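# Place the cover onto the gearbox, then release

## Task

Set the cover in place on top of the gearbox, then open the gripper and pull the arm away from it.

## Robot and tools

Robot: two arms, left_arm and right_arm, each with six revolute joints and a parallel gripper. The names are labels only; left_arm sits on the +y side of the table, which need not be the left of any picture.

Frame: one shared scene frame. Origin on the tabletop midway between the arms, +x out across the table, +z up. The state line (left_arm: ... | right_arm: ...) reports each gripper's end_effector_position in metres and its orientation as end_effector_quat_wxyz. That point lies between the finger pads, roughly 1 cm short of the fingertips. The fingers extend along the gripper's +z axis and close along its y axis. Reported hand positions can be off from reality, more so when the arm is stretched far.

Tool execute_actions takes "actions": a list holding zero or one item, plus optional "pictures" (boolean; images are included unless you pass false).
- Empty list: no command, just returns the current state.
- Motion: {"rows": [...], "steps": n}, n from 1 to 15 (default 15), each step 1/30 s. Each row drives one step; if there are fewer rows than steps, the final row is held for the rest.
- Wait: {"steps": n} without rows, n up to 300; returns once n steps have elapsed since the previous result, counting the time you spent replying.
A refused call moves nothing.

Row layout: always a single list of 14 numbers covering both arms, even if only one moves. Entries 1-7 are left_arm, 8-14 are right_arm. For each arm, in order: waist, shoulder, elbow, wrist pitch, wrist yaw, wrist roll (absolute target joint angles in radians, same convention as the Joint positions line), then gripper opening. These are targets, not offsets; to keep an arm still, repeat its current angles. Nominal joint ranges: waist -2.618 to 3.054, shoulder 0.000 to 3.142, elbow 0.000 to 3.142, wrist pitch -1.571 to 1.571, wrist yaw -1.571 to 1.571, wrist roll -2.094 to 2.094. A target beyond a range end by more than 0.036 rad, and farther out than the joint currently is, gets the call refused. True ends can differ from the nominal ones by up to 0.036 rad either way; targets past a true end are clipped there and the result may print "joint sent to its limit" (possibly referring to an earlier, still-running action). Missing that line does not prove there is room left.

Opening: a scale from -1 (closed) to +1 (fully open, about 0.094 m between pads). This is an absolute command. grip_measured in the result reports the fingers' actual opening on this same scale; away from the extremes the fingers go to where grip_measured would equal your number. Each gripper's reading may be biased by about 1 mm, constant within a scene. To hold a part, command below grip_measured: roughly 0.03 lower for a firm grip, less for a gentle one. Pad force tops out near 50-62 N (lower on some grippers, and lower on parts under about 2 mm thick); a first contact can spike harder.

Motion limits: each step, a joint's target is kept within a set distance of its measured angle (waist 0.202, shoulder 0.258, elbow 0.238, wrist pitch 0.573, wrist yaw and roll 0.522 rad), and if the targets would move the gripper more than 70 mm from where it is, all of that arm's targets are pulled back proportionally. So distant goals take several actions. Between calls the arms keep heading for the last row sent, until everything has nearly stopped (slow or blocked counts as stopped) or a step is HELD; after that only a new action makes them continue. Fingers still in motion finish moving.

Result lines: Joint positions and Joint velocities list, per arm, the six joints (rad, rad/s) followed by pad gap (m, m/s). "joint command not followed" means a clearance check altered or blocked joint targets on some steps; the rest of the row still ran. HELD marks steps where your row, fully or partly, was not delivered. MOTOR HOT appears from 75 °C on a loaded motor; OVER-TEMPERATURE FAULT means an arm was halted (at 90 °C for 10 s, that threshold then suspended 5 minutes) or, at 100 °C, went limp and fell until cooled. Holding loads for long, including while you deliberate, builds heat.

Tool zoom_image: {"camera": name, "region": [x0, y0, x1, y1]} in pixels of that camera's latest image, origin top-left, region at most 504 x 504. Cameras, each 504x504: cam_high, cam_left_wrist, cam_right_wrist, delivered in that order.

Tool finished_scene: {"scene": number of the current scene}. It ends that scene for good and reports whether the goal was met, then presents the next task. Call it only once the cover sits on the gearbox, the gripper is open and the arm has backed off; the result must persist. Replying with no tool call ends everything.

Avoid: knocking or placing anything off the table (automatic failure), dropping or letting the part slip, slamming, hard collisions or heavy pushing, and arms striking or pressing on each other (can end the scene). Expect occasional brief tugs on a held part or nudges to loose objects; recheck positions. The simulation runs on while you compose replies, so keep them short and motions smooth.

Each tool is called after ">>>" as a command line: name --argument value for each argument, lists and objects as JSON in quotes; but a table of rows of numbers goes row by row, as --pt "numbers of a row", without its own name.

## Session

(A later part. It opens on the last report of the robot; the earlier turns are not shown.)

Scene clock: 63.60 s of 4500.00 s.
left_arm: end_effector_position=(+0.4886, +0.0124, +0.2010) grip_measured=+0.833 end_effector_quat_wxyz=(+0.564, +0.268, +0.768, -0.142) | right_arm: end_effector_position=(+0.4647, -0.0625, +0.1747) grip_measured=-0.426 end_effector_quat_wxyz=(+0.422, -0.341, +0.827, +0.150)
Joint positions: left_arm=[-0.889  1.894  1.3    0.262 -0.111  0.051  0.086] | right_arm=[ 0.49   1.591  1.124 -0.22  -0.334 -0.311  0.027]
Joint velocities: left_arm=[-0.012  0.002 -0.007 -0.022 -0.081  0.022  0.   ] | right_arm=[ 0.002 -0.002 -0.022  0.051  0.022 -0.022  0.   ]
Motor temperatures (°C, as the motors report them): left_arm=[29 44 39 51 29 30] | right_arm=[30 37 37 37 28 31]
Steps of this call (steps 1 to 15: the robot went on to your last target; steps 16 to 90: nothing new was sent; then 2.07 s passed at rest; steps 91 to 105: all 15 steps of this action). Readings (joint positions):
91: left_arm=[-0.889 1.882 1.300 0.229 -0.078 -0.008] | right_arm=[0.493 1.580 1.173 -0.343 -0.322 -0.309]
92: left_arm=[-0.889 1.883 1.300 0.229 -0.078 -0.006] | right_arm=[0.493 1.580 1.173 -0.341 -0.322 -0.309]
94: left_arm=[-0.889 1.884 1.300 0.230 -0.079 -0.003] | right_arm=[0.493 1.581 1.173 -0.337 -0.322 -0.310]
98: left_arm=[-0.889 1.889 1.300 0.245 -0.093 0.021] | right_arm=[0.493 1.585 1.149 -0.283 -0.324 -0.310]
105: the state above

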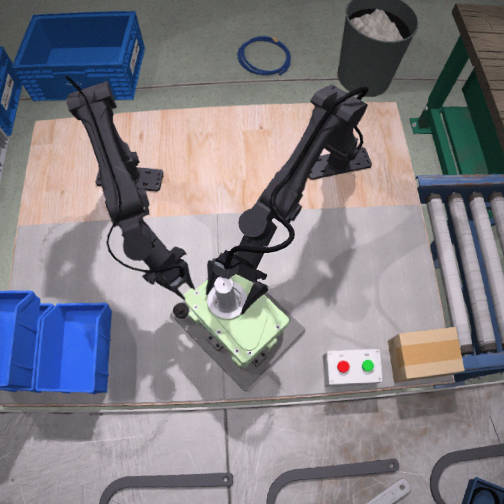

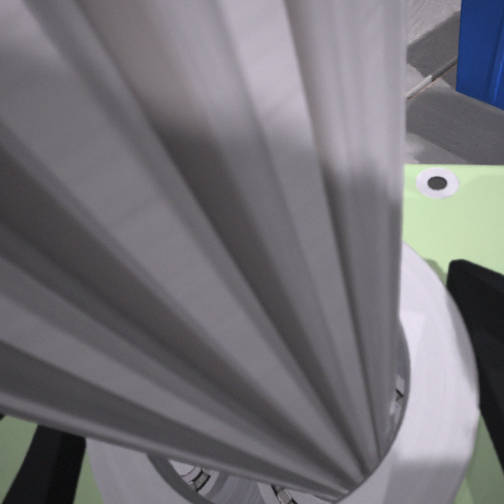

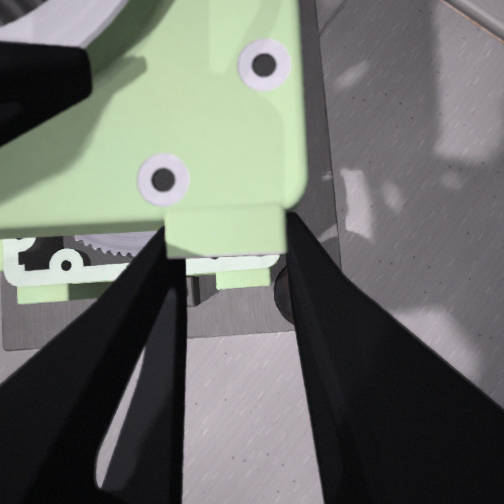

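>>> execute_actions --actions '[{"rows":[[-0.88,1.92,1.33,0.27,-0.078,0,0.65,0.5,1.6,1.14,-0.25,-0.37,-0.325,-0.6],[-0.875,1.9,1.36,0.25,-0.078,-0.02,0.65,0.5,1.59,1.18,-0.3,-0.37,-0.325,-0.6],[-0.87,1.88,1.39,0.23,-0.078,-0.03,0.65,0.495,1.58,1.22,-0.34,-0.37,-0.325,-0.6],[-0.865,1.88,1.42,0.21,-0.078,-0.03,0.65,0.49,1.575,1.26,-0.37,-0.37,-0.325,-0.6],[-0.865,1.88,1.44,0.19,-0.078,-0.03,0.65,0.49,1.575,1.27,-0.37,-0.37,-0.325,-0.6]],"steps":15}]'

>>> zoom_image --camera "cam_high" --region '[180,250,300,370]'

Scene clock: 65.43 s of 4500.00 s.
left_arm: end_effector_position=(+0.4867, +0.0083, +0.2047) grip_measured=+0.833 end_effector_quat_wxyz=(+0.526, +0.253, +0.794, -0.172) | right_arm: end_effector_position=(+0.4596, -0.0680, +0.1854) grip_measured=-0.426 end_effector_quat_wxyz=(+0.390, -0.339, +0.844, +0.147)
Joint positions: left_arm=[-0.882  1.895  1.382  0.114 -0.063 -0.034  0.086] | right_arm=[ 0.485  1.591  1.223 -0.393 -0.325 -0.317  0.027]
Joint velocities: left_arm=[ 0.002  0.022  0.012  0.007  0.051 -0.066 -0.002] | right_arm=[ 0.002  0.007 -0.002  0.022 -0.081 -0.007 -0.   ]
Motor temperatures (°C, as the motors report them): left_arm=[29 43 39 51 29 30] | right_arm=[30 37 37 38 28 31]
Steps of this call (steps 1 to 15: the robot went on to your last target; steps 16 to 40: nothing new was sent; steps 41 to 55: all 15 steps of this action). Readings (joint positions):
41: left_arm=[-0.889 1.895 1.300 0.266 -0.113 0.054] | right_arm=[0.490 1.591 1.122 -0.215 -0.335 -0.312]
42: left_arm=[-0.889 1.894 1.302 0.263 -0.112 0.052] | right_arm=[0.490 1.591 1.128 -0.224 -0.335 -0.312]
44: left_arm=[-0.888 1.891 1.324 0.222 -0.103 0.031] | right_arm=[0.489 1.591 1.163 -0.283 -0.332 -0.313]
48: left_arm=[-0.882 1.896 1.373 0.140 -0.070 -0.020] | right_arm=[0.485 1.591 1.213 -0.369 -0.324 -0.319]
55: the state above

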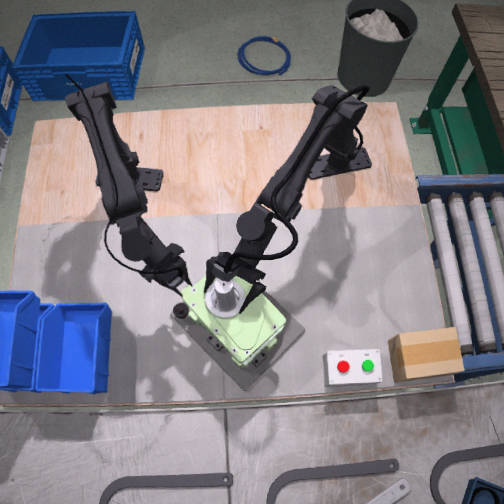

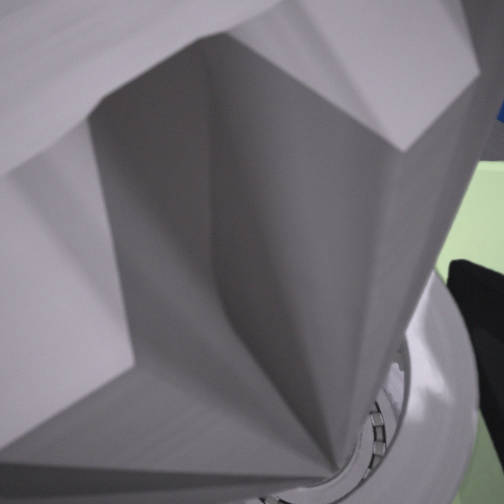

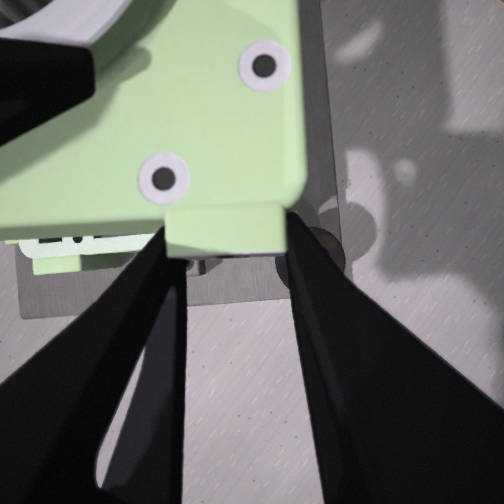

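Region (180, 250, 300, 370) of cam_high's 504x504 image, scaled by 4.200, with more detail than that image has.

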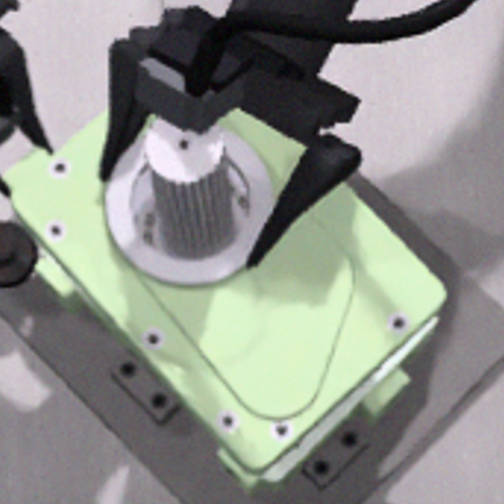

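>>> execute_actions --actions '[{"rows":[[-0.87,1.87,1.42,0.2,-0.078,-0.03,0.65,0.495,1.57,1.27,-0.36,-0.37,-0.325,-0.6],[-0.875,1.86,1.4,0.21,-0.078,-0.03,0.65,0.5,1.565,1.265,-0.35,-0.37,-0.325,-0.6],[-0.88,1.85,1.385,0.22,-0.078,-0.03,0.65,0.508,1.56,1.26,-0.34,-0.37,-0.325,-0.6],[-0.88,1.84,1.37,0.23,-0.078,-0.03,0.65,0.515,1.555,1.255,-0.33,-0.37,-0.325,-0.6],[-0.88,1.83,1.355,0.24,-0.078,-0.03,0.65,0.52,1.55,1.25,-0.32,-0.37,-0.325,-0.6]],"steps":15}]'

>>> zoom_image --camera "cam_high" --region '[180,250,300,370]'

Scene clock: 67.17 s of 4500.00 s.
left_arm: end_effector_position=(+0.4821, +0.0126, +0.2022) grip_measured=+0.833 end_effector_quat_wxyz=(+0.524, +0.248, +0.796, -0.174) | right_arm: end_effector_position=(+0.4561, -0.0633, +0.1838) grip_measured=-0.426 end_effector_quat_wxyz=(+0.385, -0.344, +0.844, +0.146)
Joint positions: left_arm=[-0.882  1.875  1.348  0.126 -0.065 -0.046  0.086] | right_arm=[ 0.501  1.591  1.224 -0.402 -0.316 -0.316  0.027]
Joint velocities: left_arm=[ 0.007 -0.017  0.002 -0.037  0.022 -0.022  0.   ] | right_arm=[-0.002 -0.007 -0.007 -0.007  0.007 -0.022  0.001]
Motor temperatures (°C, as the motors report them): left_arm=[29 44 39 51 29 30] | right_arm=[30 37 37 38 28 31]
Steps of this call (steps 1 to 15: the robot went on to your last target; steps 16 to 37: nothing new was sent; steps 38 to 52: all 15 steps of this action). Readings (joint positions):
38: left_arm=[-0.882 1.894 1.383 0.112 -0.062 -0.035] | right_arm=[0.485 1.591 1.224 -0.394 -0.326 -0.317]
39: left_arm=[-0.882 1.894 1.383 0.112 -0.062 -0.035] | right_arm=[0.485 1.591 1.224 -0.394 -0.326 -0.317]
41: left_arm=[-0.882 1.892 1.379 0.114 -0.062 -0.035] | right_arm=[0.487 1.591 1.224 -0.394 -0.324 -0.316]
45: left_arm=[-0.882 1.876 1.350 0.125 -0.065 -0.043] | right_arm=[0.500 1.591 1.224 -0.400 -0.317 -0.316]
52: the state above

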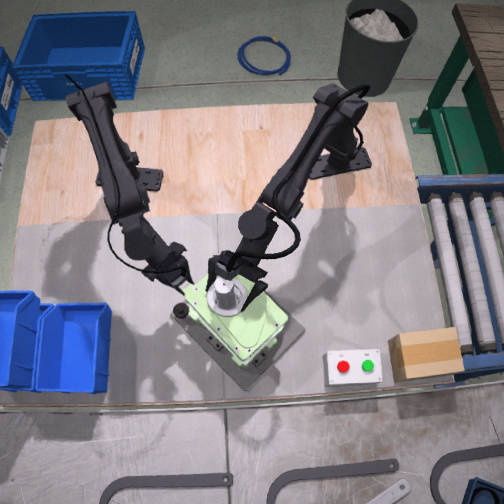

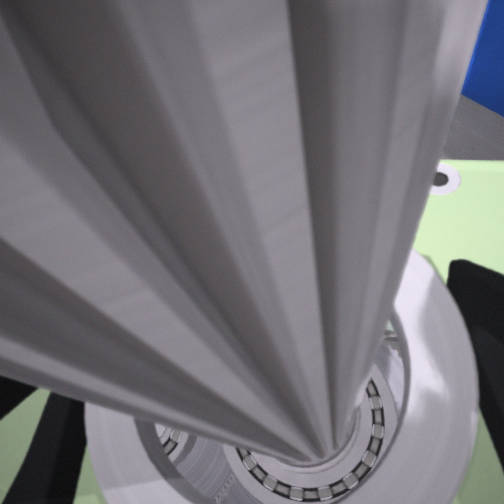

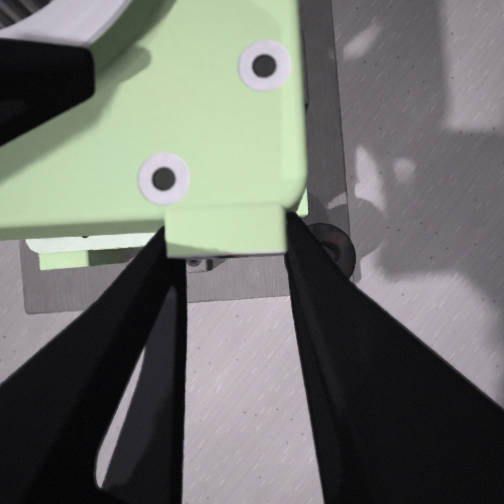

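Region (180, 250, 300, 370) of cam_high's 504x504 image, scaled by 4.200, with more detail than that image has.

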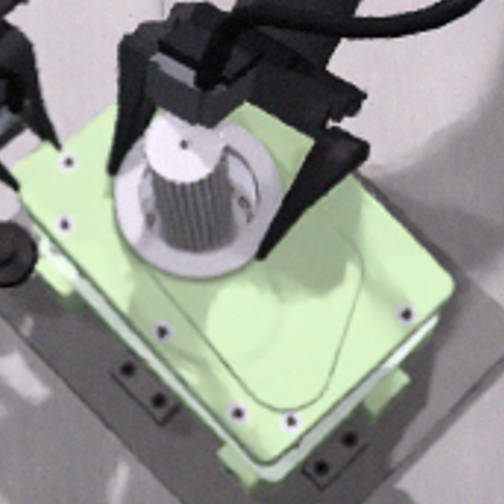

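>>> execute_actions --actions '[{"rows":[[-0.88,1.84,1.35,0.26,-0.078,-0.03,0.78,0.515,1.56,1.26,-0.32,-0.37,-0.325,-0.7],[-0.88,1.84,1.34,0.28,-0.078,-0.03,0.78,0.51,1.56,1.26,-0.32,-0.37,-0.325,-0.7],[-0.88,1.84,1.33,0.3,-0.078,-0.03,0.78,0.51,1.56,1.26,-0.32,-0.37,-0.325,-0.7],[-0.88,1.84,1.32,0.32,-0.078,-0.03,0.78,0.51,1.56,1.26,-0.32,-0.37,-0.325,-0.7],[-0.88,1.84,1.31,0.34,-0.078,-0.03,0.78,0.51,1.56,1.26,-0.32,-0.37,-0.325,-0.7],[-0.88,1.84,1.3,0.36,-0.078,-0.03,0.78,0.51,1.56,1.26,-0.32,-0.37,-0.325,-0.7],[-0.88,1.84,1.29,0.38,-0.078,-0.03,0.78,0.51,1.56,1.26,-0.32,-0.37,-0.325,-0.7],[-0.88,1.84,1.28,0.4,-0.078,-0.03,0.78,0.51,1.56,1.26,-0.32,-0.37,-0.325,-0.7]],"steps":15}]'

Scene clock: 69.77 s of 4500.00 s.
left_arm: end_effector_position=(+0.4823, +0.0124, +0.2008) grip_measured=+0.833 end_effector_quat_wxyz=(+0.550, +0.238, +0.778, -0.186) | right_arm: end_effector_position=(+0.4570, -0.0648, +0.1834) grip_measured=-0.426 end_effector_quat_wxyz=(+0.386, -0.348, +0.843, +0.139)
Joint positions: left_arm=[-0.882  1.875  1.274  0.269 -0.065 -0.052  0.086] | right_arm=[ 0.501  1.591  1.224 -0.402 -0.306 -0.33   0.027]
Joint velocities: left_arm=[-0.022 -0.012 -0.002  0.051  0.007  0.037 -0.   ] | right_arm=[-0.027 -0.017  0.007  0.066 -0.051 -0.037 -0.   ]
Motor temperatures (°C, as the motors report them): left_arm=[29 45 39 52 29 30] | right_arm=[30 38 38 38 28 31]
Steps of this call (steps 1 to 15: the robot went on to your last target; steps 16 to 63: nothing new was sent; steps 64 to 78: all 15 steps of this action). Readings (joint positions):
64: left_arm=[-0.882 1.875 1.348 0.127 -0.065 -0.046] | right_arm=[0.501 1.591 1.224 -0.402 -0.316 -0.316]
65: left_arm=[-0.882 1.875 1.344 0.132 -0.065 -0.046] | right_arm=[0.501 1.591 1.224 -0.402 -0.316 -0.316]
67: left_arm=[-0.882 1.875 1.331 0.158 -0.065 -0.046] | right_arm=[0.501 1.591 1.224 -0.402 -0.314 -0.317]
71: left_arm=[-0.882 1.875 1.295 0.227 -0.065 -0.047] | right_arm=[0.501 1.591 1.224 -0.402 -0.310 -0.322]
78: the state above

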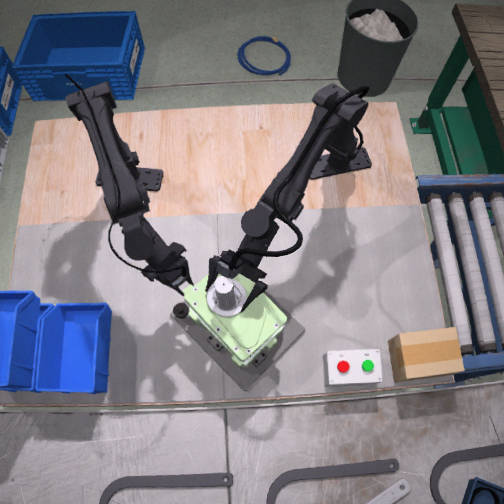

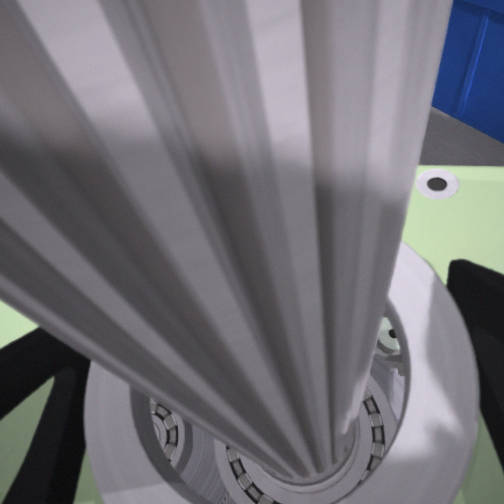

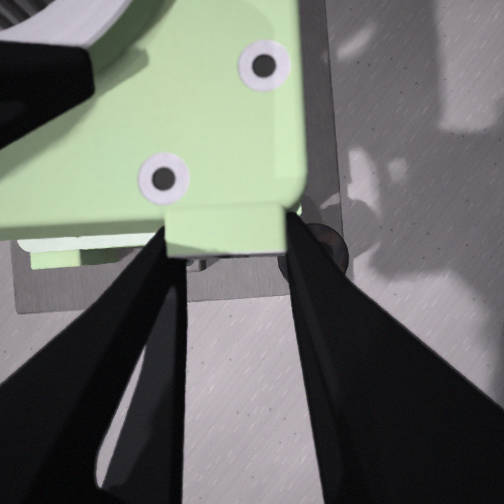

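>>> execute_actions --actions '[{"rows":[[-0.88,1.845,1.27,0.42,-0.078,-0.03,0.81,0.51,1.56,1.26,-0.32,-0.37,-0.3,-0.7],[-0.88,1.845,1.26,0.44,-0.078,-0.03,0.81,0.51,1.56,1.26,-0.32,-0.38,-0.27,-0.7],[-0.88,1.845,1.25,0.46,-0.078,-0.03,0.81,0.51,1.56,1.26,-0.32,-0.39,-0.24,-0.7],[-0.88,1.845,1.24,0.48,-0.078,-0.03,0.81,0.51,1.56,1.26,-0.32,-0.4,-0.21,-0.7],[-0.88,1.845,1.23,0.5,-0.078,-0.03,0.81,0.51,1.56,1.26,-0.32,-0.41,-0.18,-0.7],[-0.88,1.845,1.22,0.52,-0.078,-0.03,0.81,0.51,1.56,1.26,-0.32,-0.42,-0.15,-0.7],[-0.88,1.845,1.21,0.55,-0.078,-0.03,0.81,0.51,1.56,1.26,-0.32,-0.43,-0.12,-0.7]],"steps":15}]'

Scene clock: 71.07 s of 4500.00 s.
left_arm: end_effector_position=(+0.4783, +0.0138, +0.1926) grip_measured=+0.833 end_effector_quat_wxyz=(+0.560, +0.230, +0.771, -0.200) | right_arm: end_effector_position=(+0.4536, -0.0635, +0.1789) grip_measured=-0.426 end_effector_quat_wxyz=(+0.373, -0.331, +0.854, +0.150)
Joint positions: left_arm=[-0.882  1.875  1.206  0.371 -0.057 -0.071  0.086] | right_arm=[ 0.506  1.596  1.224 -0.418 -0.307 -0.285  0.027]
Joint velocities: left_arm=[ 0.002 -0.007 -0.022 -0.037 -0.007 -0.037  0.001] | right_arm=[ 0.007 -0.007  0.002 -0.051 -0.095  0.037  0.   ]
Motor temperatures (°C, as the motors report them): left_arm=[29 46 39 53 29 30] | right_arm=[30 38 38 38 28 31]
Steps of this call (steps 1 to 15: the robot went on to your last target; steps 16 to 24: nothing new was sent; steps 25 to 39: all 15 steps of this action). Readings (joint positions):
25: left_arm=[-0.882 1.875 1.273 0.272 -0.065 -0.052] | right_arm=[0.501 1.591 1.224 -0.402 -0.306 -0.329]
26: left_arm=[-0.882 1.875 1.268 0.279 -0.065 -0.053] | right_arm=[0.501 1.591 1.224 -0.402 -0.306 -0.325]
28: left_arm=[-0.882 1.875 1.254 0.303 -0.065 -0.054] | right_arm=[0.501 1.591 1.224 -0.402 -0.307 -0.315]
32: left_arm=[-0.882 1.875 1.222 0.358 -0.063 -0.059] | right_arm=[0.503 1.591 1.224 -0.404 -0.307 -0.293]
39: the state above

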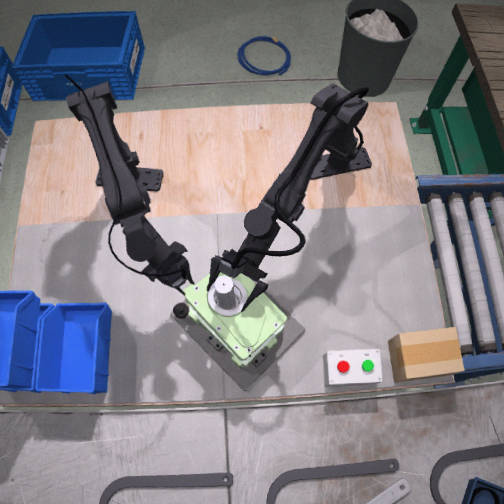

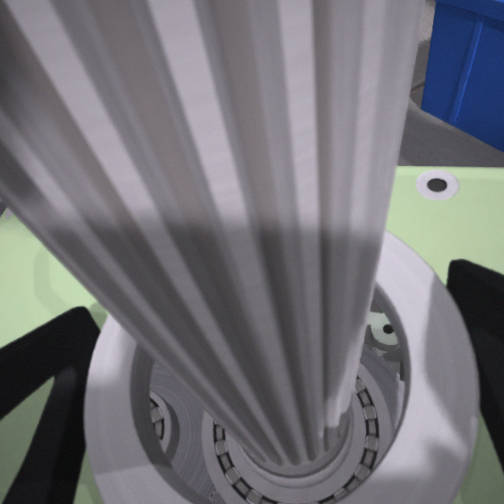

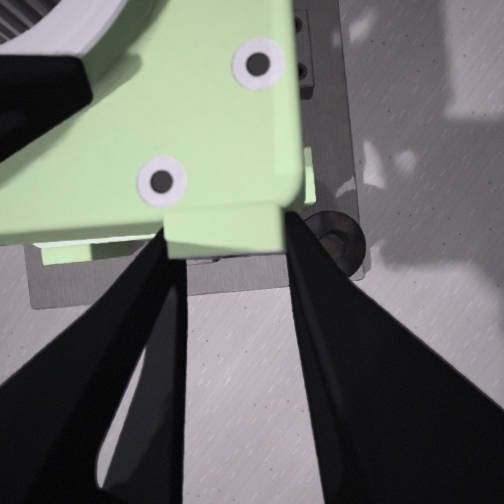

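>>> execute_actions --actions '[{"rows":[[-0.88,1.86,1.21,0.51,-0.078,-0.02,0.65,0.51,1.575,1.24,-0.31,-0.38,-0.3,-0.6],[-0.88,1.867,1.206,0.52,-0.078,-0.02,0.65,0.51,1.578,1.226,-0.292,-0.37,-0.32,-0.6],[-0.88,1.874,1.202,0.53,-0.078,-0.02,0.65,0.51,1.581,1.212,-0.274,-0.37,-0.32,-0.6],[-0.88,1.881,1.198,0.54,-0.078,-0.02,0.65,0.51,1.584,1.198,-0.256,-0.37,-0.32,-0.6],[-0.88,1.888,1.194,0.55,-0.078,-0.02,0.65,0.51,1.587,1.184,-0.238,-0.37,-0.32,-0.6],[-0.88,1.895,1.19,0.56,-0.078,-0.02,0.65,0.51,1.59,1.17,-0.22,-0.37,-0.32,-0.6],[-0.88,1.902,1.186,0.57,-0.078,-0.02,0.65,0.51,1.593,1.156,-0.202,-0.37,-0.32,-0.6],[-0.88,1.909,1.182,0.58,-0.078,-0.02,0.65,0.51,1.596,1.142,-0.184,-0.37,-0.32,-0.6],[-0.88,1.916,1.178,0.59,-0.078,-0.02,0.65,0.51,1.599,1.128,-0.166,-0.37,-0.32,-0.6],[-0.88,1.923,1.174,0.6,-0.078,-0.02,0.65,0.51,1.602,1.114,-0.148,-0.37,-0.32,-0.6],[-0.88,1.93,1.17,0.61,-0.078,-0.02,0.65,0.51,1.605,1.1,-0.13,-0.37,-0.32,-0.6],[-0.88,1.937,1.166,0.62,-0.078,-0.02,0.65,0.51,1.608,1.086,-0.112,-0.37,-0.32,-0.6],[-0.88,1.944,1.162,0.63,-0.078,-0.02,0.65,0.51,1.611,1.072,-0.094,-0.37,-0.32,-0.6],[-0.88,1.95,1.158,0.64,-0.078,-0.02,0.65,0.51,1.615,1.058,-0.076,-0.37,-0.32,-0.6]],"steps":15}]'

>>> execute_actions --actions '[{"steps":10}]'

Scene clock: 73.77 s of 4500.00 s.
left_arm: end_effector_position=(+0.4793, +0.0153, +0.1510) grip_measured=+0.833 end_effector_quat_wxyz=(+0.554, +0.229, +0.777, -0.193) | right_arm: end_effector_position=(+0.4547, -0.0626, +0.1356) grip_measured=-0.426 end_effector_quat_wxyz=(+0.386, -0.352, +0.841, +0.140)
Joint positions: left_arm=[-0.882  1.947  1.14   0.489 -0.067 -0.07   0.086] | right_arm=[ 0.507  1.628  1.067 -0.209 -0.306 -0.332  0.027]
Joint velocities: left_arm=[ 0.022  0.149 -0.139  0.256  0.022  0.037 -0.   ] | right_arm=[ 0.007  0.11  -0.266  0.344  0.007  0.007  0.001]
Motor temperatures (°C, as the motors report them): left_arm=[29 46 39 55 29 30] | right_arm=[30 38 38 39 28 31]
Steps of this call (steps 1 to 15: the robot went on to your last target; steps 16 to 66: nothing new was sent; steps 67 to 81: all 15 steps of this action). Readings (joint positions):
67: left_arm=[-0.882 1.876 1.205 0.370 -0.057 -0.072] | right_arm=[0.506 1.597 1.224 -0.418 -0.304 -0.305]
68: left_arm=[-0.882 1.878 1.205 0.371 -0.060 -0.072] | right_arm=[0.507 1.597 1.222 -0.414 -0.300 -0.322]
70: left_arm=[-0.882 1.886 1.204 0.381 -0.063 -0.074] | right_arm=[0.507 1.599 1.207 -0.392 -0.297 -0.335]
74: left_arm=[-0.882 1.905 1.181 0.419 -0.067 -0.073] | right_arm=[0.507 1.606 1.160 -0.330 -0.298 -0.339]
81: the state above

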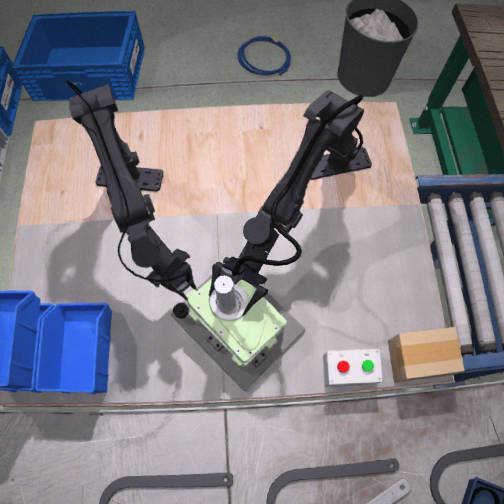

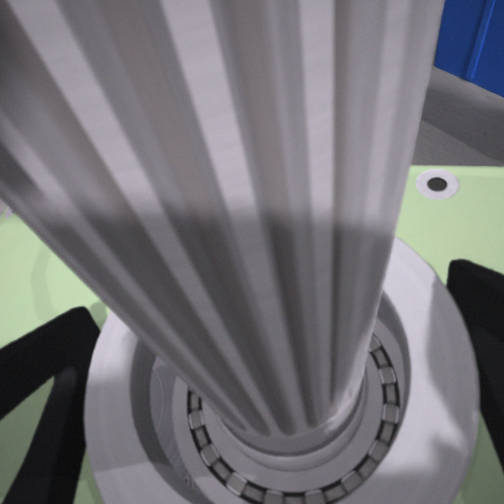

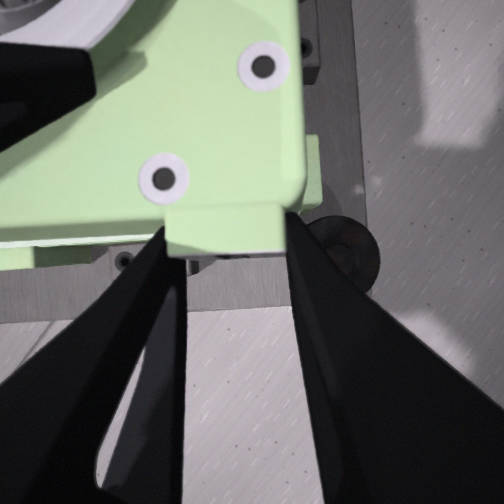

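Scene clock: 74.10 s of 4500.00 s.
left_arm: end_effector_position=(+0.4791, +0.0156, +0.1446) grip_measured=+0.833 end_effector_quat_wxyz=(+0.553, +0.230, +0.778, -0.191) | right_arm: end_effector_position=(+0.4549, -0.0621, +0.1293) grip_measured=-0.426 end_effector_quat_wxyz=(+0.386, -0.351, +0.841, +0.142)
Joint positions: left_arm=[-0.882  1.959  1.131  0.506 -0.067 -0.068  0.086] | right_arm=[ 0.507  1.637  1.05  -0.181 -0.309 -0.329  0.027]
Joint velocities: left_arm=[ 0.012  0.017 -0.002  0.081 -0.007 -0.022 -0.002] | right_arm=[-0.002 -0.002  0.022  0.007  0.007 -0.051  0.001]
Motor temperatures (°C, as the motors report them): left_arm=[29 46 39 55 29 30] | right_arm=[30 38 38 39 28 31]
Steps of this call (steps 1 to 10: the robot went on to your last target). Readings (joint positions):
1: left_arm=[-0.882 1.952 1.136 0.495 -0.067 -0.070] | right_arm=[0.507 1.631 1.060 -0.198 -0.307 -0.330]
2: left_arm=[-0.882 1.955 1.134 0.499 -0.067 -0.070] | right_arm=[0.507 1.634 1.055 -0.191 -0.308 -0.329]
4: left_arm=[-0.882 1.958 1.131 0.504 -0.067 -0.069] | right_arm=[0.507 1.637 1.051 -0.184 -0.309 -0.329]
8: left_arm=[-0.882 1.959 1.131 0.506 -0.067 -0.069] | right_arm=[0.507 1.637 1.050 -0.182 -0.309 -0.329]
10: the state above

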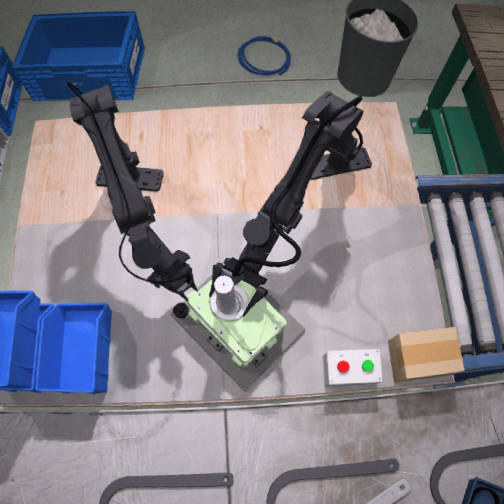

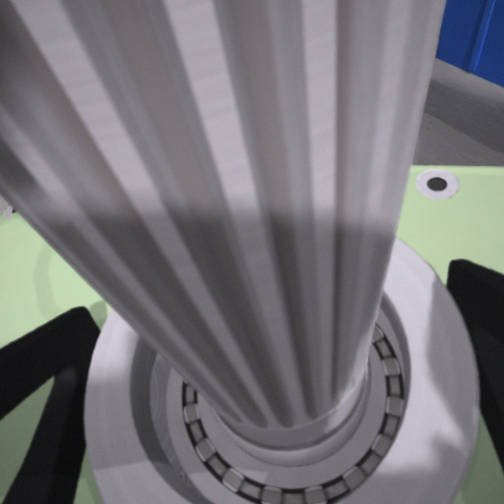

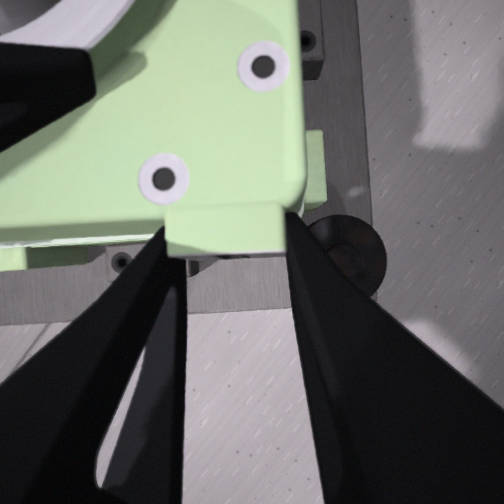

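>>> execute_actions --actions '[{"rows":[[-0.88,1.955,1.155,0.645,-0.078,-0.01,0.65,0.51,1.617,1.048,-0.063,-0.37,-0.32,-0.6],[-0.88,1.96,1.152,0.65,-0.078,0,0.65,0.51,1.619,1.038,-0.05,-0.37,-0.32,-0.6],[-0.88,1.965,1.149,0.655,-0.078,0,0.65,0.51,1.621,1.028,-0.037,-0.37,-0.32,-0.6],[-0.88,1.97,1.146,0.66,-0.078,0,0.65,0.51,1.623,1.018,-0.024,-0.37,-0.32,-0.6],[-0.88,1.975,1.143,0.665,-0.078,0,0.65,0.51,1.625,1.008,-0.011,-0.37,-0.32,-0.6],[-0.88,1.98,1.14,0.67,-0.078,0,0.65,0.51,1.627,0.998,0.0,-0.37,-0.32,-0.6]],"steps":15}]'

Scene clock: 75.37 s of 4500.00 s.
left_arm: end_effector_position=(+0.4806, +0.0157, +0.1390) grip_measured=+0.833 end_effector_quat_wxyz=(+0.561, +0.237, +0.771, -0.184) | right_arm: end_effector_position=(+0.4563, -0.0617, +0.1215) grip_measured=-0.426 end_effector_quat_wxyz=(+0.401, -0.349, +0.835, +0.141)
Joint positions: left_arm=[-0.882  1.979  1.118  0.553 -0.074 -0.041  0.086] | right_arm=[ 0.507  1.642  0.996 -0.088 -0.308 -0.324  0.027]
Joint velocities: left_arm=[ 0.002 -0.002  0.012 -0.007  0.066 -0.081  0.   ] | right_arm=[-0.002  0.012 -0.002 -0.037  0.007  0.051 -0.   ]
Motor temperatures (°C, as the motors report them): left_arm=[29 46 39 55 29 30] | right_arm=[30 38 38 39 28 31]
Steps of this call (steps 1 to 23: the robot went on to your last target; steps 24 to 38: all 15 steps of this action). Readings (joint positions):
24: left_arm=[-0.882 1.959 1.131 0.506 -0.067 -0.067] | right_arm=[0.507 1.637 1.049 -0.180 -0.309 -0.329]
25: left_arm=[-0.882 1.960 1.131 0.508 -0.068 -0.066] | right_arm=[0.507 1.637 1.045 -0.173 -0.309 -0.329]
27: left_arm=[-0.882 1.963 1.128 0.520 -0.071 -0.058] | right_arm=[0.507 1.637 1.033 -0.148 -0.309 -0.328]
31: left_arm=[-0.882 1.976 1.120 0.547 -0.072 -0.050] | right_arm=[0.507 1.639 1.003 -0.102 -0.308 -0.327]
38: the state above

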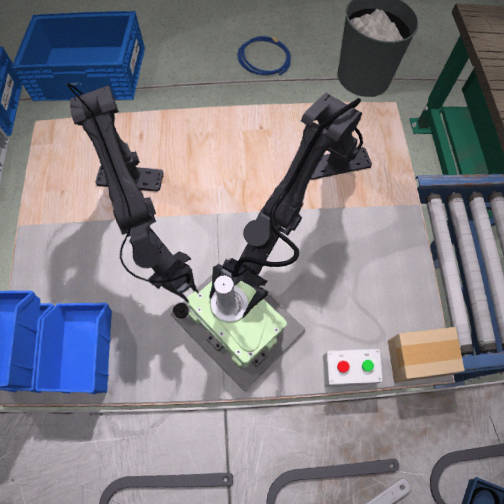

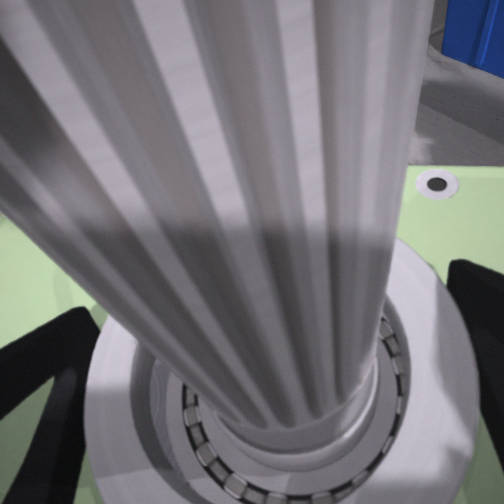

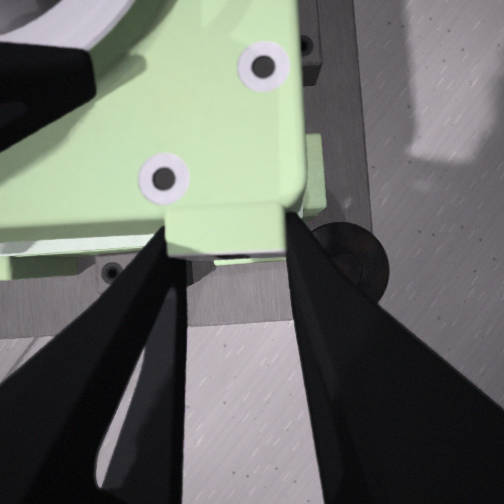

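>>> execute_actions --actions '[{"rows":[[-0.88,1.98,1.14,0.65,-0.078,0,0.65,0.51,1.627,0.998,-0.02,-0.36,-0.32,-0.6],[-0.88,1.98,1.14,0.63,-0.078,0,0.65,0.51,1.627,0.998,-0.04,-0.35,-0.31,-0.6],[-0.88,1.98,1.14,0.61,-0.078,0,0.65,0.51,1.627,0.998,-0.06,-0.34,-0.3,-0.6],[-0.88,1.98,1.14,0.59,-0.078,0,0.65,0.51,1.627,0.998,-0.08,-0.33,-0.3,-0.6],[-0.88,1.98,1.14,0.57,-0.078,0,0.65,0.51,1.627,0.998,-0.1,-0.33,-0.3,-0.6],[-0.88,1.98,1.14,0.55,-0.078,0,0.65,0.51,1.627,0.998,-0.11,-0.33,-0.3,-0.6],[-0.88,1.98,1.14,0.53,-0.078,0,0.65,0.51,1.627,0.998,-0.12,-0.33,-0.3,-0.6]],"steps":15}]'

Scene clock: 76.60 s of 4500.00 s.
left_arm: end_effector_position=(+0.4797, +0.0157, +0.1368) grip_measured=+0.833 end_effector_quat_wxyz=(+0.558, +0.240, +0.773, -0.183) | right_arm: end_effector_position=(+0.4550, -0.0621, +0.1199) grip_measured=-0.426 end_effector_quat_wxyz=(+0.397, -0.345, +0.839, +0.143)
Joint positions: left_arm=[-0.882  1.979  1.118  0.543 -0.07  -0.038  0.086] | right_arm=[ 0.508  1.642  0.996 -0.096 -0.306 -0.315  0.027]
Joint velocities: left_arm=[ 0.007  0.002  0.002 -0.066 -0.081  0.022  0.   ] | right_arm=[-0.012 -0.012  0.012 -0.007  0.022  0.051  0.001]
Motor temperatures (°C, as the motors report them): left_arm=[29 46 39 55 29 30] | right_arm=[30 38 38 39 28 31]
Steps of this call (steps 1 to 15: the robot went on to your last target; steps 16 to 22: nothing new was sent; steps 23 to 37: all 15 steps of this action). Readings (joint positions):
23: left_arm=[-0.882 1.979 1.118 0.553 -0.074 -0.041] | right_arm=[0.507 1.642 0.996 -0.087 -0.308 -0.324]
24: left_arm=[-0.882 1.979 1.118 0.553 -0.074 -0.041] | right_arm=[0.507 1.642 0.996 -0.088 -0.308 -0.323]
26: left_arm=[-0.882 1.979 1.118 0.550 -0.073 -0.041] | right_arm=[0.507 1.642 0.996 -0.091 -0.306 -0.320]
30: left_arm=[-0.882 1.979 1.118 0.544 -0.071 -0.039] | right_arm=[0.508 1.642 0.996 -0.096 -0.306 -0.316]
37: the state above

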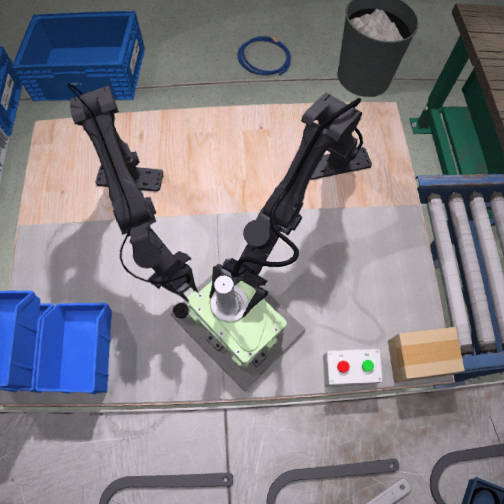

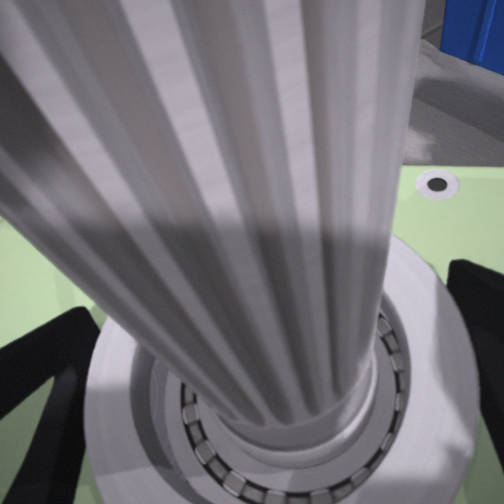

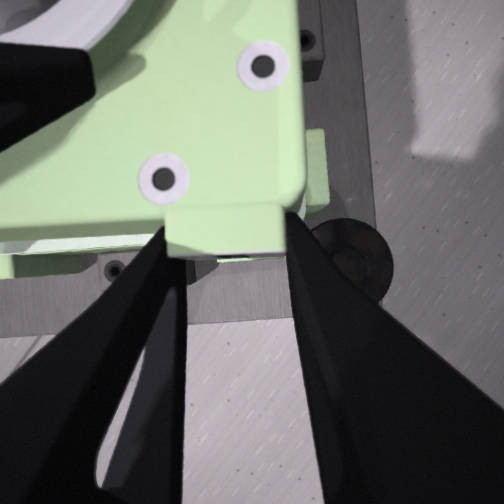

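>>> execute_actions --actions '[{"rows":[[-0.882,1.97,1.13,0.57,-0.07,-0.038,0.9,0.51,1.63,0.998,-0.09,-0.31,-0.315,-0.6],[-0.882,1.97,1.13,0.58,-0.07,-0.038,1,0.51,1.63,0.998,-0.09,-0.31,-0.315,-0.6],[-0.882,1.97,1.13,0.58,-0.07,-0.038,1,0.51,1.63,0.998,-0.09,-0.31,-0.315,-0.6],[-0.882,1.97,1.13,0.6,-0.07,-0.038,1,0.51,1.63,0.998,-0.09,-0.31,-0.315,-0.6],[-0.882,1.97,1.12,0.64,-0.07,-0.038,1,0.51,1.63,0.998,-0.09,-0.31,-0.315,-0.6],[-0.882,1.978,1.107,0.68,-0.07,-0.038,1,0.51,1.63,0.998,-0.09,-0.31,-0.315,-0.6],[-0.882,1.986,1.094,0.72,-0.07,-0.038,1,0.51,1.63,0.998,-0.09,-0.31,-0.315,-0.6],[-0.882,1.994,1.081,0.76,-0.07,-0.038,1,0.51,1.63,0.998,-0.09,-0.31,-0.315,-0.6],[-0.882,2.002,1.068,0.8,-0.07,-0.038,1,0.51,1.63,0.998,-0.09,-0.31,-0.315,-0.6],[-0.882,2.01,1.055,0.84,-0.07,-0.038,1,0.51,1.63,0.998,-0.09,-0.31,-0.315,-0.6],[-0.882,2.018,1.042,0.87,-0.07,-0.038,1,0.51,1.63,0.998,-0.09,-0.31,-0.315,-0.6],[-0.882,2.025,1.035,0.89,-0.07,-0.038,1,0.51,1.63,0.998,-0.09,-0.31,-0.315,-0.6]],"steps":15}]'

>>> execute_actions --actions '[{"steps":10}]'

>>> zoom_image --camera "cam_high" --region '[170,250,310,390]'

Scene clock: 79.20 s of 4500.00 s.
left_arm: end_effector_position=(+0.4815, +0.0142, +0.1491) grip_measured=+1.000 end_effector_quat_wxyz=(+0.615, +0.223, +0.728, -0.207) | right_arm: end_effector_position=(+0.4533, -0.0642, +0.1168) grip_measured=-0.426 end_effector_quat_wxyz=(+0.390, -0.347, +0.841, +0.137)
Joint positions: left_arm=[-0.882  2.02   1.052  0.809 -0.07  -0.039  0.094] | right_arm=[ 0.508  1.642  0.996 -0.113 -0.298 -0.324  0.027]
Joint velocities: left_arm=[ 0.007  0.178 -0.125  0.344 -0.037 -0.022  0.   ] | right_arm=[-0.007 -0.002  0.007  0.022 -0.037 -0.022 -0.   ]
Motor temperatures (°C, as the motors report them): left_arm=[29 46 39 54 29 30] | right_arm=[30 38 37 39 28 31]
Steps of this call (steps 1 to 15: the robot went on to your last target; steps 16 to 63: nothing new was sent; steps 64 to 78: all 15 steps of this action). Readings (joint positions):
64: left_arm=[-0.882 1.978 1.118 0.543 -0.070 -0.038] | right_arm=[0.508 1.642 0.996 -0.096 -0.304 -0.316]
65: left_arm=[-0.882 1.978 1.118 0.544 -0.070 -0.039] | right_arm=[0.508 1.642 0.996 -0.100 -0.303 -0.316]
67: left_arm=[-0.882 1.978 1.118 0.546 -0.070 -0.039] | right_arm=[0.508 1.642 0.996 -0.113 -0.301 -0.316]
71: left_arm=[-0.882 1.985 1.109 0.613 -0.070 -0.039] | right_arm=[0.508 1.642 0.996 -0.113 -0.298 -0.323]
78: the state above

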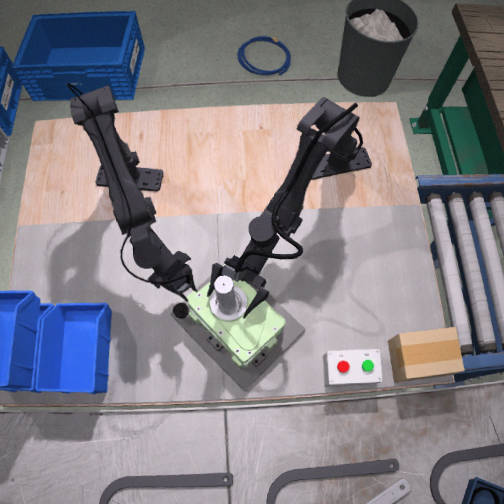

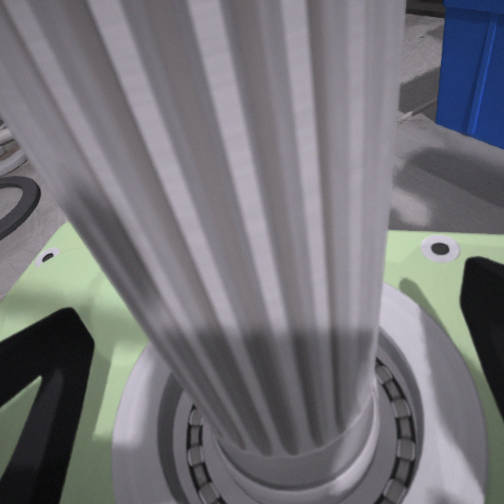

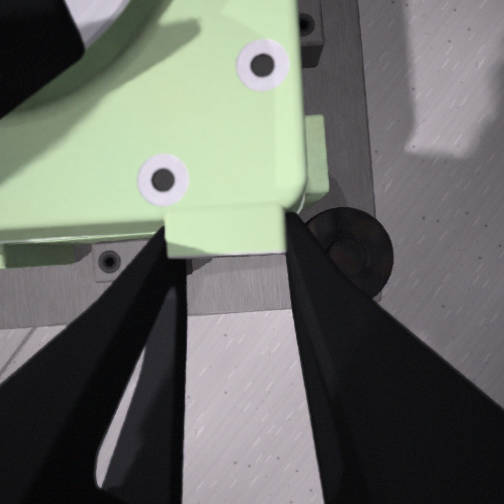

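Scene clock: 79.53 s of 4500.00 s.
left_arm: end_effector_position=(+0.4821, +0.0136, +0.1526) grip_measured=+1.000 end_effector_quat_wxyz=(+0.626, +0.219, +0.718, -0.211) | right_arm: end_effector_position=(+0.4533, -0.0642, +0.1168) grip_measured=-0.426 end_effector_quat_wxyz=(+0.390, -0.347, +0.841, +0.137)
Joint positions: left_arm=[-0.882  2.031  1.046  0.859 -0.07  -0.039  0.094] | right_arm=[ 0.508  1.642  0.996 -0.113 -0.298 -0.324  0.027]
Joint velocities: left_arm=[ 0.002  0.017 -0.002  0.066 -0.007 -0.022  0.   ] | right_arm=[ 0.007 -0.012  0.012  0.022 -0.007 -0.066  0.   ]
Motor temperatures (°C, as the motors report them): left_arm=[29 46 39 54 29 30] | right_arm=[30 38 37 39 28 31]
Steps of this call (steps 1 to 10: the robot went on to your last target). Readings (joint positions):
1: left_arm=[-0.882 2.026 1.049 0.817 -0.070 -0.039] | right_arm=[0.508 1.642 0.996 -0.113 -0.298 -0.324]
2: left_arm=[-0.882 2.029 1.047 0.823 -0.070 -0.039] | right_arm=[0.508 1.642 0.996 -0.113 -0.298 -0.324]
4: left_arm=[-0.882 2.031 1.046 0.833 -0.070 -0.039] | right_arm=[0.508 1.642 0.996 -0.113 -0.298 -0.324]
8: left_arm=[-0.882 2.031 1.046 0.854 -0.070 -0.039] | right_arm=[0.508 1.642 0.996 -0.113 -0.298 -0.324]
10: the state above

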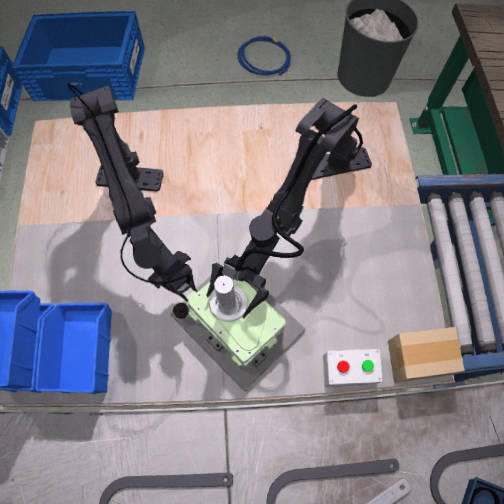

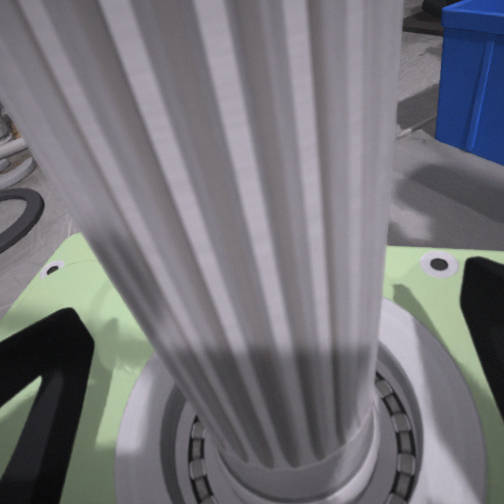

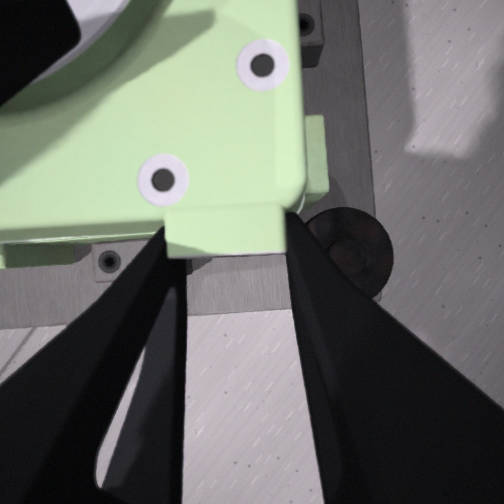

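Region (170, 250, 310, 390) of cam_high's 504x504 image, scaled by 3.600, with more detail than that image has.

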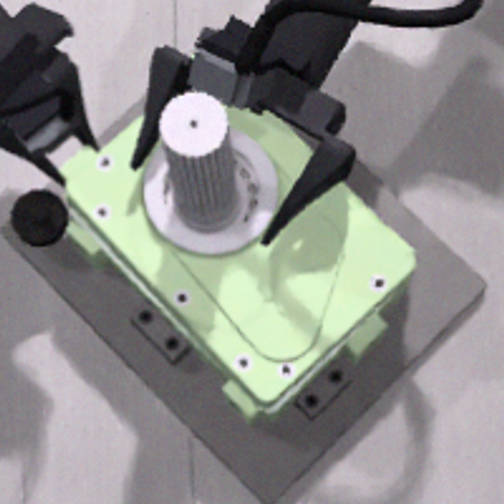

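>>> execute_actions --actions '[{"rows":[[-0.882,1.97,1.03,0.87,-0.07,-0.038,1,0.51,1.63,0.998,-0.09,-0.31,-0.315,-0.6],[-0.882,1.9,1.0,0.8,-0.07,-0.038,1,0.51,1.63,0.998,-0.09,-0.31,-0.315,-0.6],[-0.882,1.83,0.99,0.72,-0.07,-0.038,1,0.51,1.63,0.998,-0.09,-0.31,-0.315,-0.6],[-0.882,1.76,0.99,0.6,-0.07,-0.038,1,0.51,1.63,0.998,-0.09,-0.31,-0.315,-0.6],[-0.882,1.7,1.0,0.45,-0.07,-0.038,1,0.51,1.63,0.998,-0.09,-0.31,-0.315,-0.6],[-0.882,1.66,1.05,0.2,-0.07,-0.038,1,0.51,1.63,0.998,-0.09,-0.31,-0.315,-0.6]],"steps":15}]'

>>> execute_actions --actions '[{"steps":25}]'

Scene clock: 81.13 s of 4500.00 s.
left_arm: end_effector_position=(+0.4389, +0.0495, +0.2190) grip_measured=+1.000 end_effector_quat_wxyz=(+0.563, +0.239, +0.769, -0.185) | right_arm: end_effector_position=(+0.4533, -0.0642, +0.1168) grip_measured=-0.426 end_effector_quat_wxyz=(+0.390, -0.347, +0.841, +0.137)
Joint positions: left_arm=[-0.882  1.646  1.045  0.298 -0.07  -0.039  0.094] | right_arm=[ 0.508  1.642  0.996 -0.113 -0.298 -0.324  0.027]
Joint velocities: left_arm=[ 0.002  0.183 -0.002 -0.593 -0.051 -0.007  0.   ] | right_arm=[-0.022 -0.007 -0.002 -0.037  0.066 -0.022  0.   ]
Motor temperatures (°C, as the motors report them): left_arm=[29 46 39 54 29 30] | right_arm=[30 38 37 39 28 31]
Steps of this call (steps 1 to 30: the robot went on to your last target; steps 31 to 33: nothing new was sent; steps 34 to 48: all 15 steps of this action). Readings (joint positions):
34: left_arm=[-0.882 2.029 1.046 0.864 -0.070 -0.039] | right_arm=[0.508 1.642 0.996 -0.113 -0.298 -0.324]
35: left_arm=[-0.882 2.014 1.038 0.852 -0.070 -0.039] | right_arm=[0.508 1.642 0.996 -0.113 -0.298 -0.324]
37: left_arm=[-0.882 1.936 1.004 0.767 -0.070 -0.039] | right_arm=[0.508 1.642 0.996 -0.113 -0.298 -0.324]
41: left_arm=[-0.882 1.708 1.013 0.458 -0.070 -0.039] | right_arm=[0.508 1.642 0.996 -0.113 -0.298 -0.324]
48: the state above

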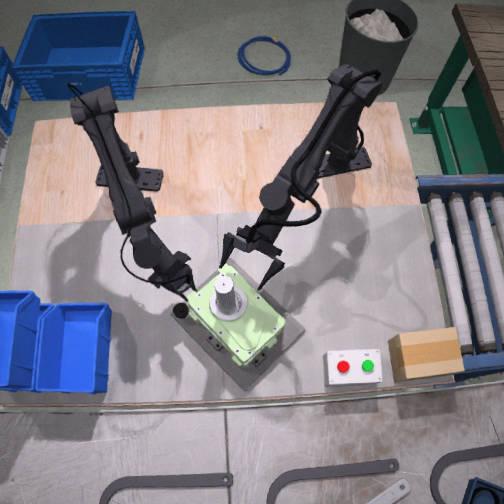

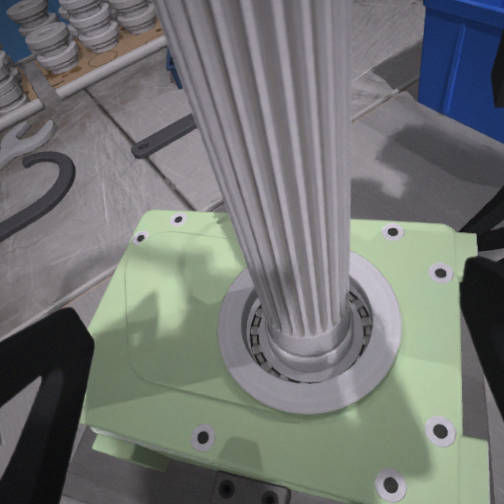

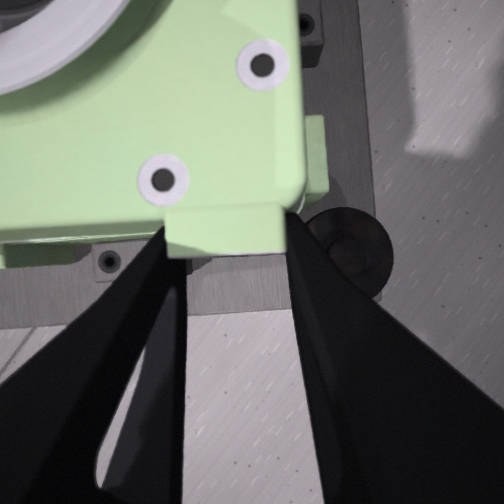

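Scene clock: 81.97 s of 4500.00 s.
left_arm: end_effector_position=(+0.4344, +0.0532, +0.1880) grip_measured=+1.000 end_effector_quat_wxyz=(+0.522, +0.250, +0.798, -0.168) | right_arm: end_effector_position=(+0.4533, -0.0642, +0.1168) grip_measured=-0.426 end_effector_quat_wxyz=(+0.390, -0.347, +0.841, +0.137)
Joint positions: left_arm=[-0.882  1.667  1.045  0.21  -0.07  -0.039  0.094] | right_arm=[ 0.508  1.642  0.996 -0.113 -0.298 -0.324  0.027]
Joint velocities: left_arm=[-0.002  0.012  0.002 -0.022 -0.037  0.007  0.   ] | right_arm=[ 0.002  0.002 -0.002 -0.007  0.037  0.037  0.   ]
Motor temperatures (°C, as the motors report them): left_arm=[29 46 39 53 29 30] | right_arm=[30 38 37 39 28 31]
Steps of this call (steps 1 to 25: the robot went on to your last target). Readings (joint positions):
1: left_arm=[-0.882 1.652 1.045 0.278 -0.070 -0.039] | right_arm=[0.508 1.642 0.996 -0.113 -0.298 -0.324]
2: left_arm=[-0.882 1.658 1.045 0.261 -0.070 -0.039] | right_arm=[0.508 1.642 0.996 -0.113 -0.298 -0.324]
4: left_arm=[-0.882 1.666 1.045 0.235 -0.070 -0.039] | right_arm=[0.508 1.642 0.996 -0.113 -0.298 -0.324]
8: left_arm=[-0.882 1.667 1.045 0.215 -0.070 -0.039] | right_arm=[0.508 1.642 0.996 -0.113 -0.298 -0.324]
25: the state above

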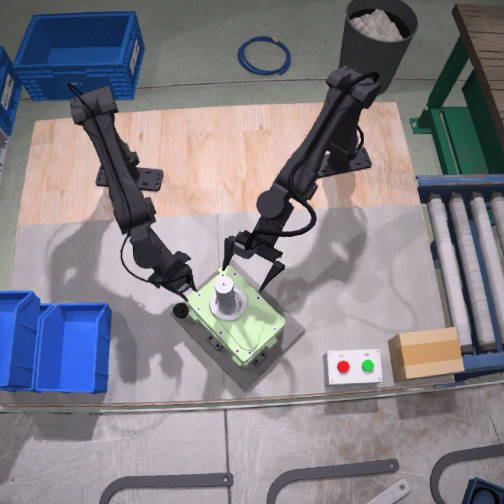

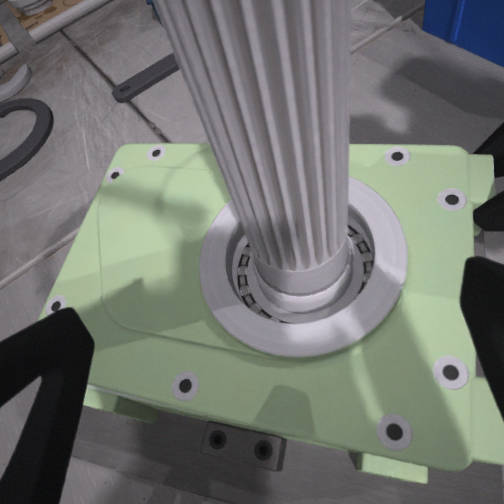

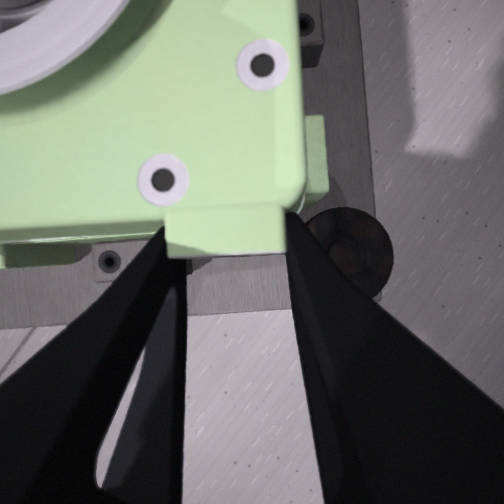

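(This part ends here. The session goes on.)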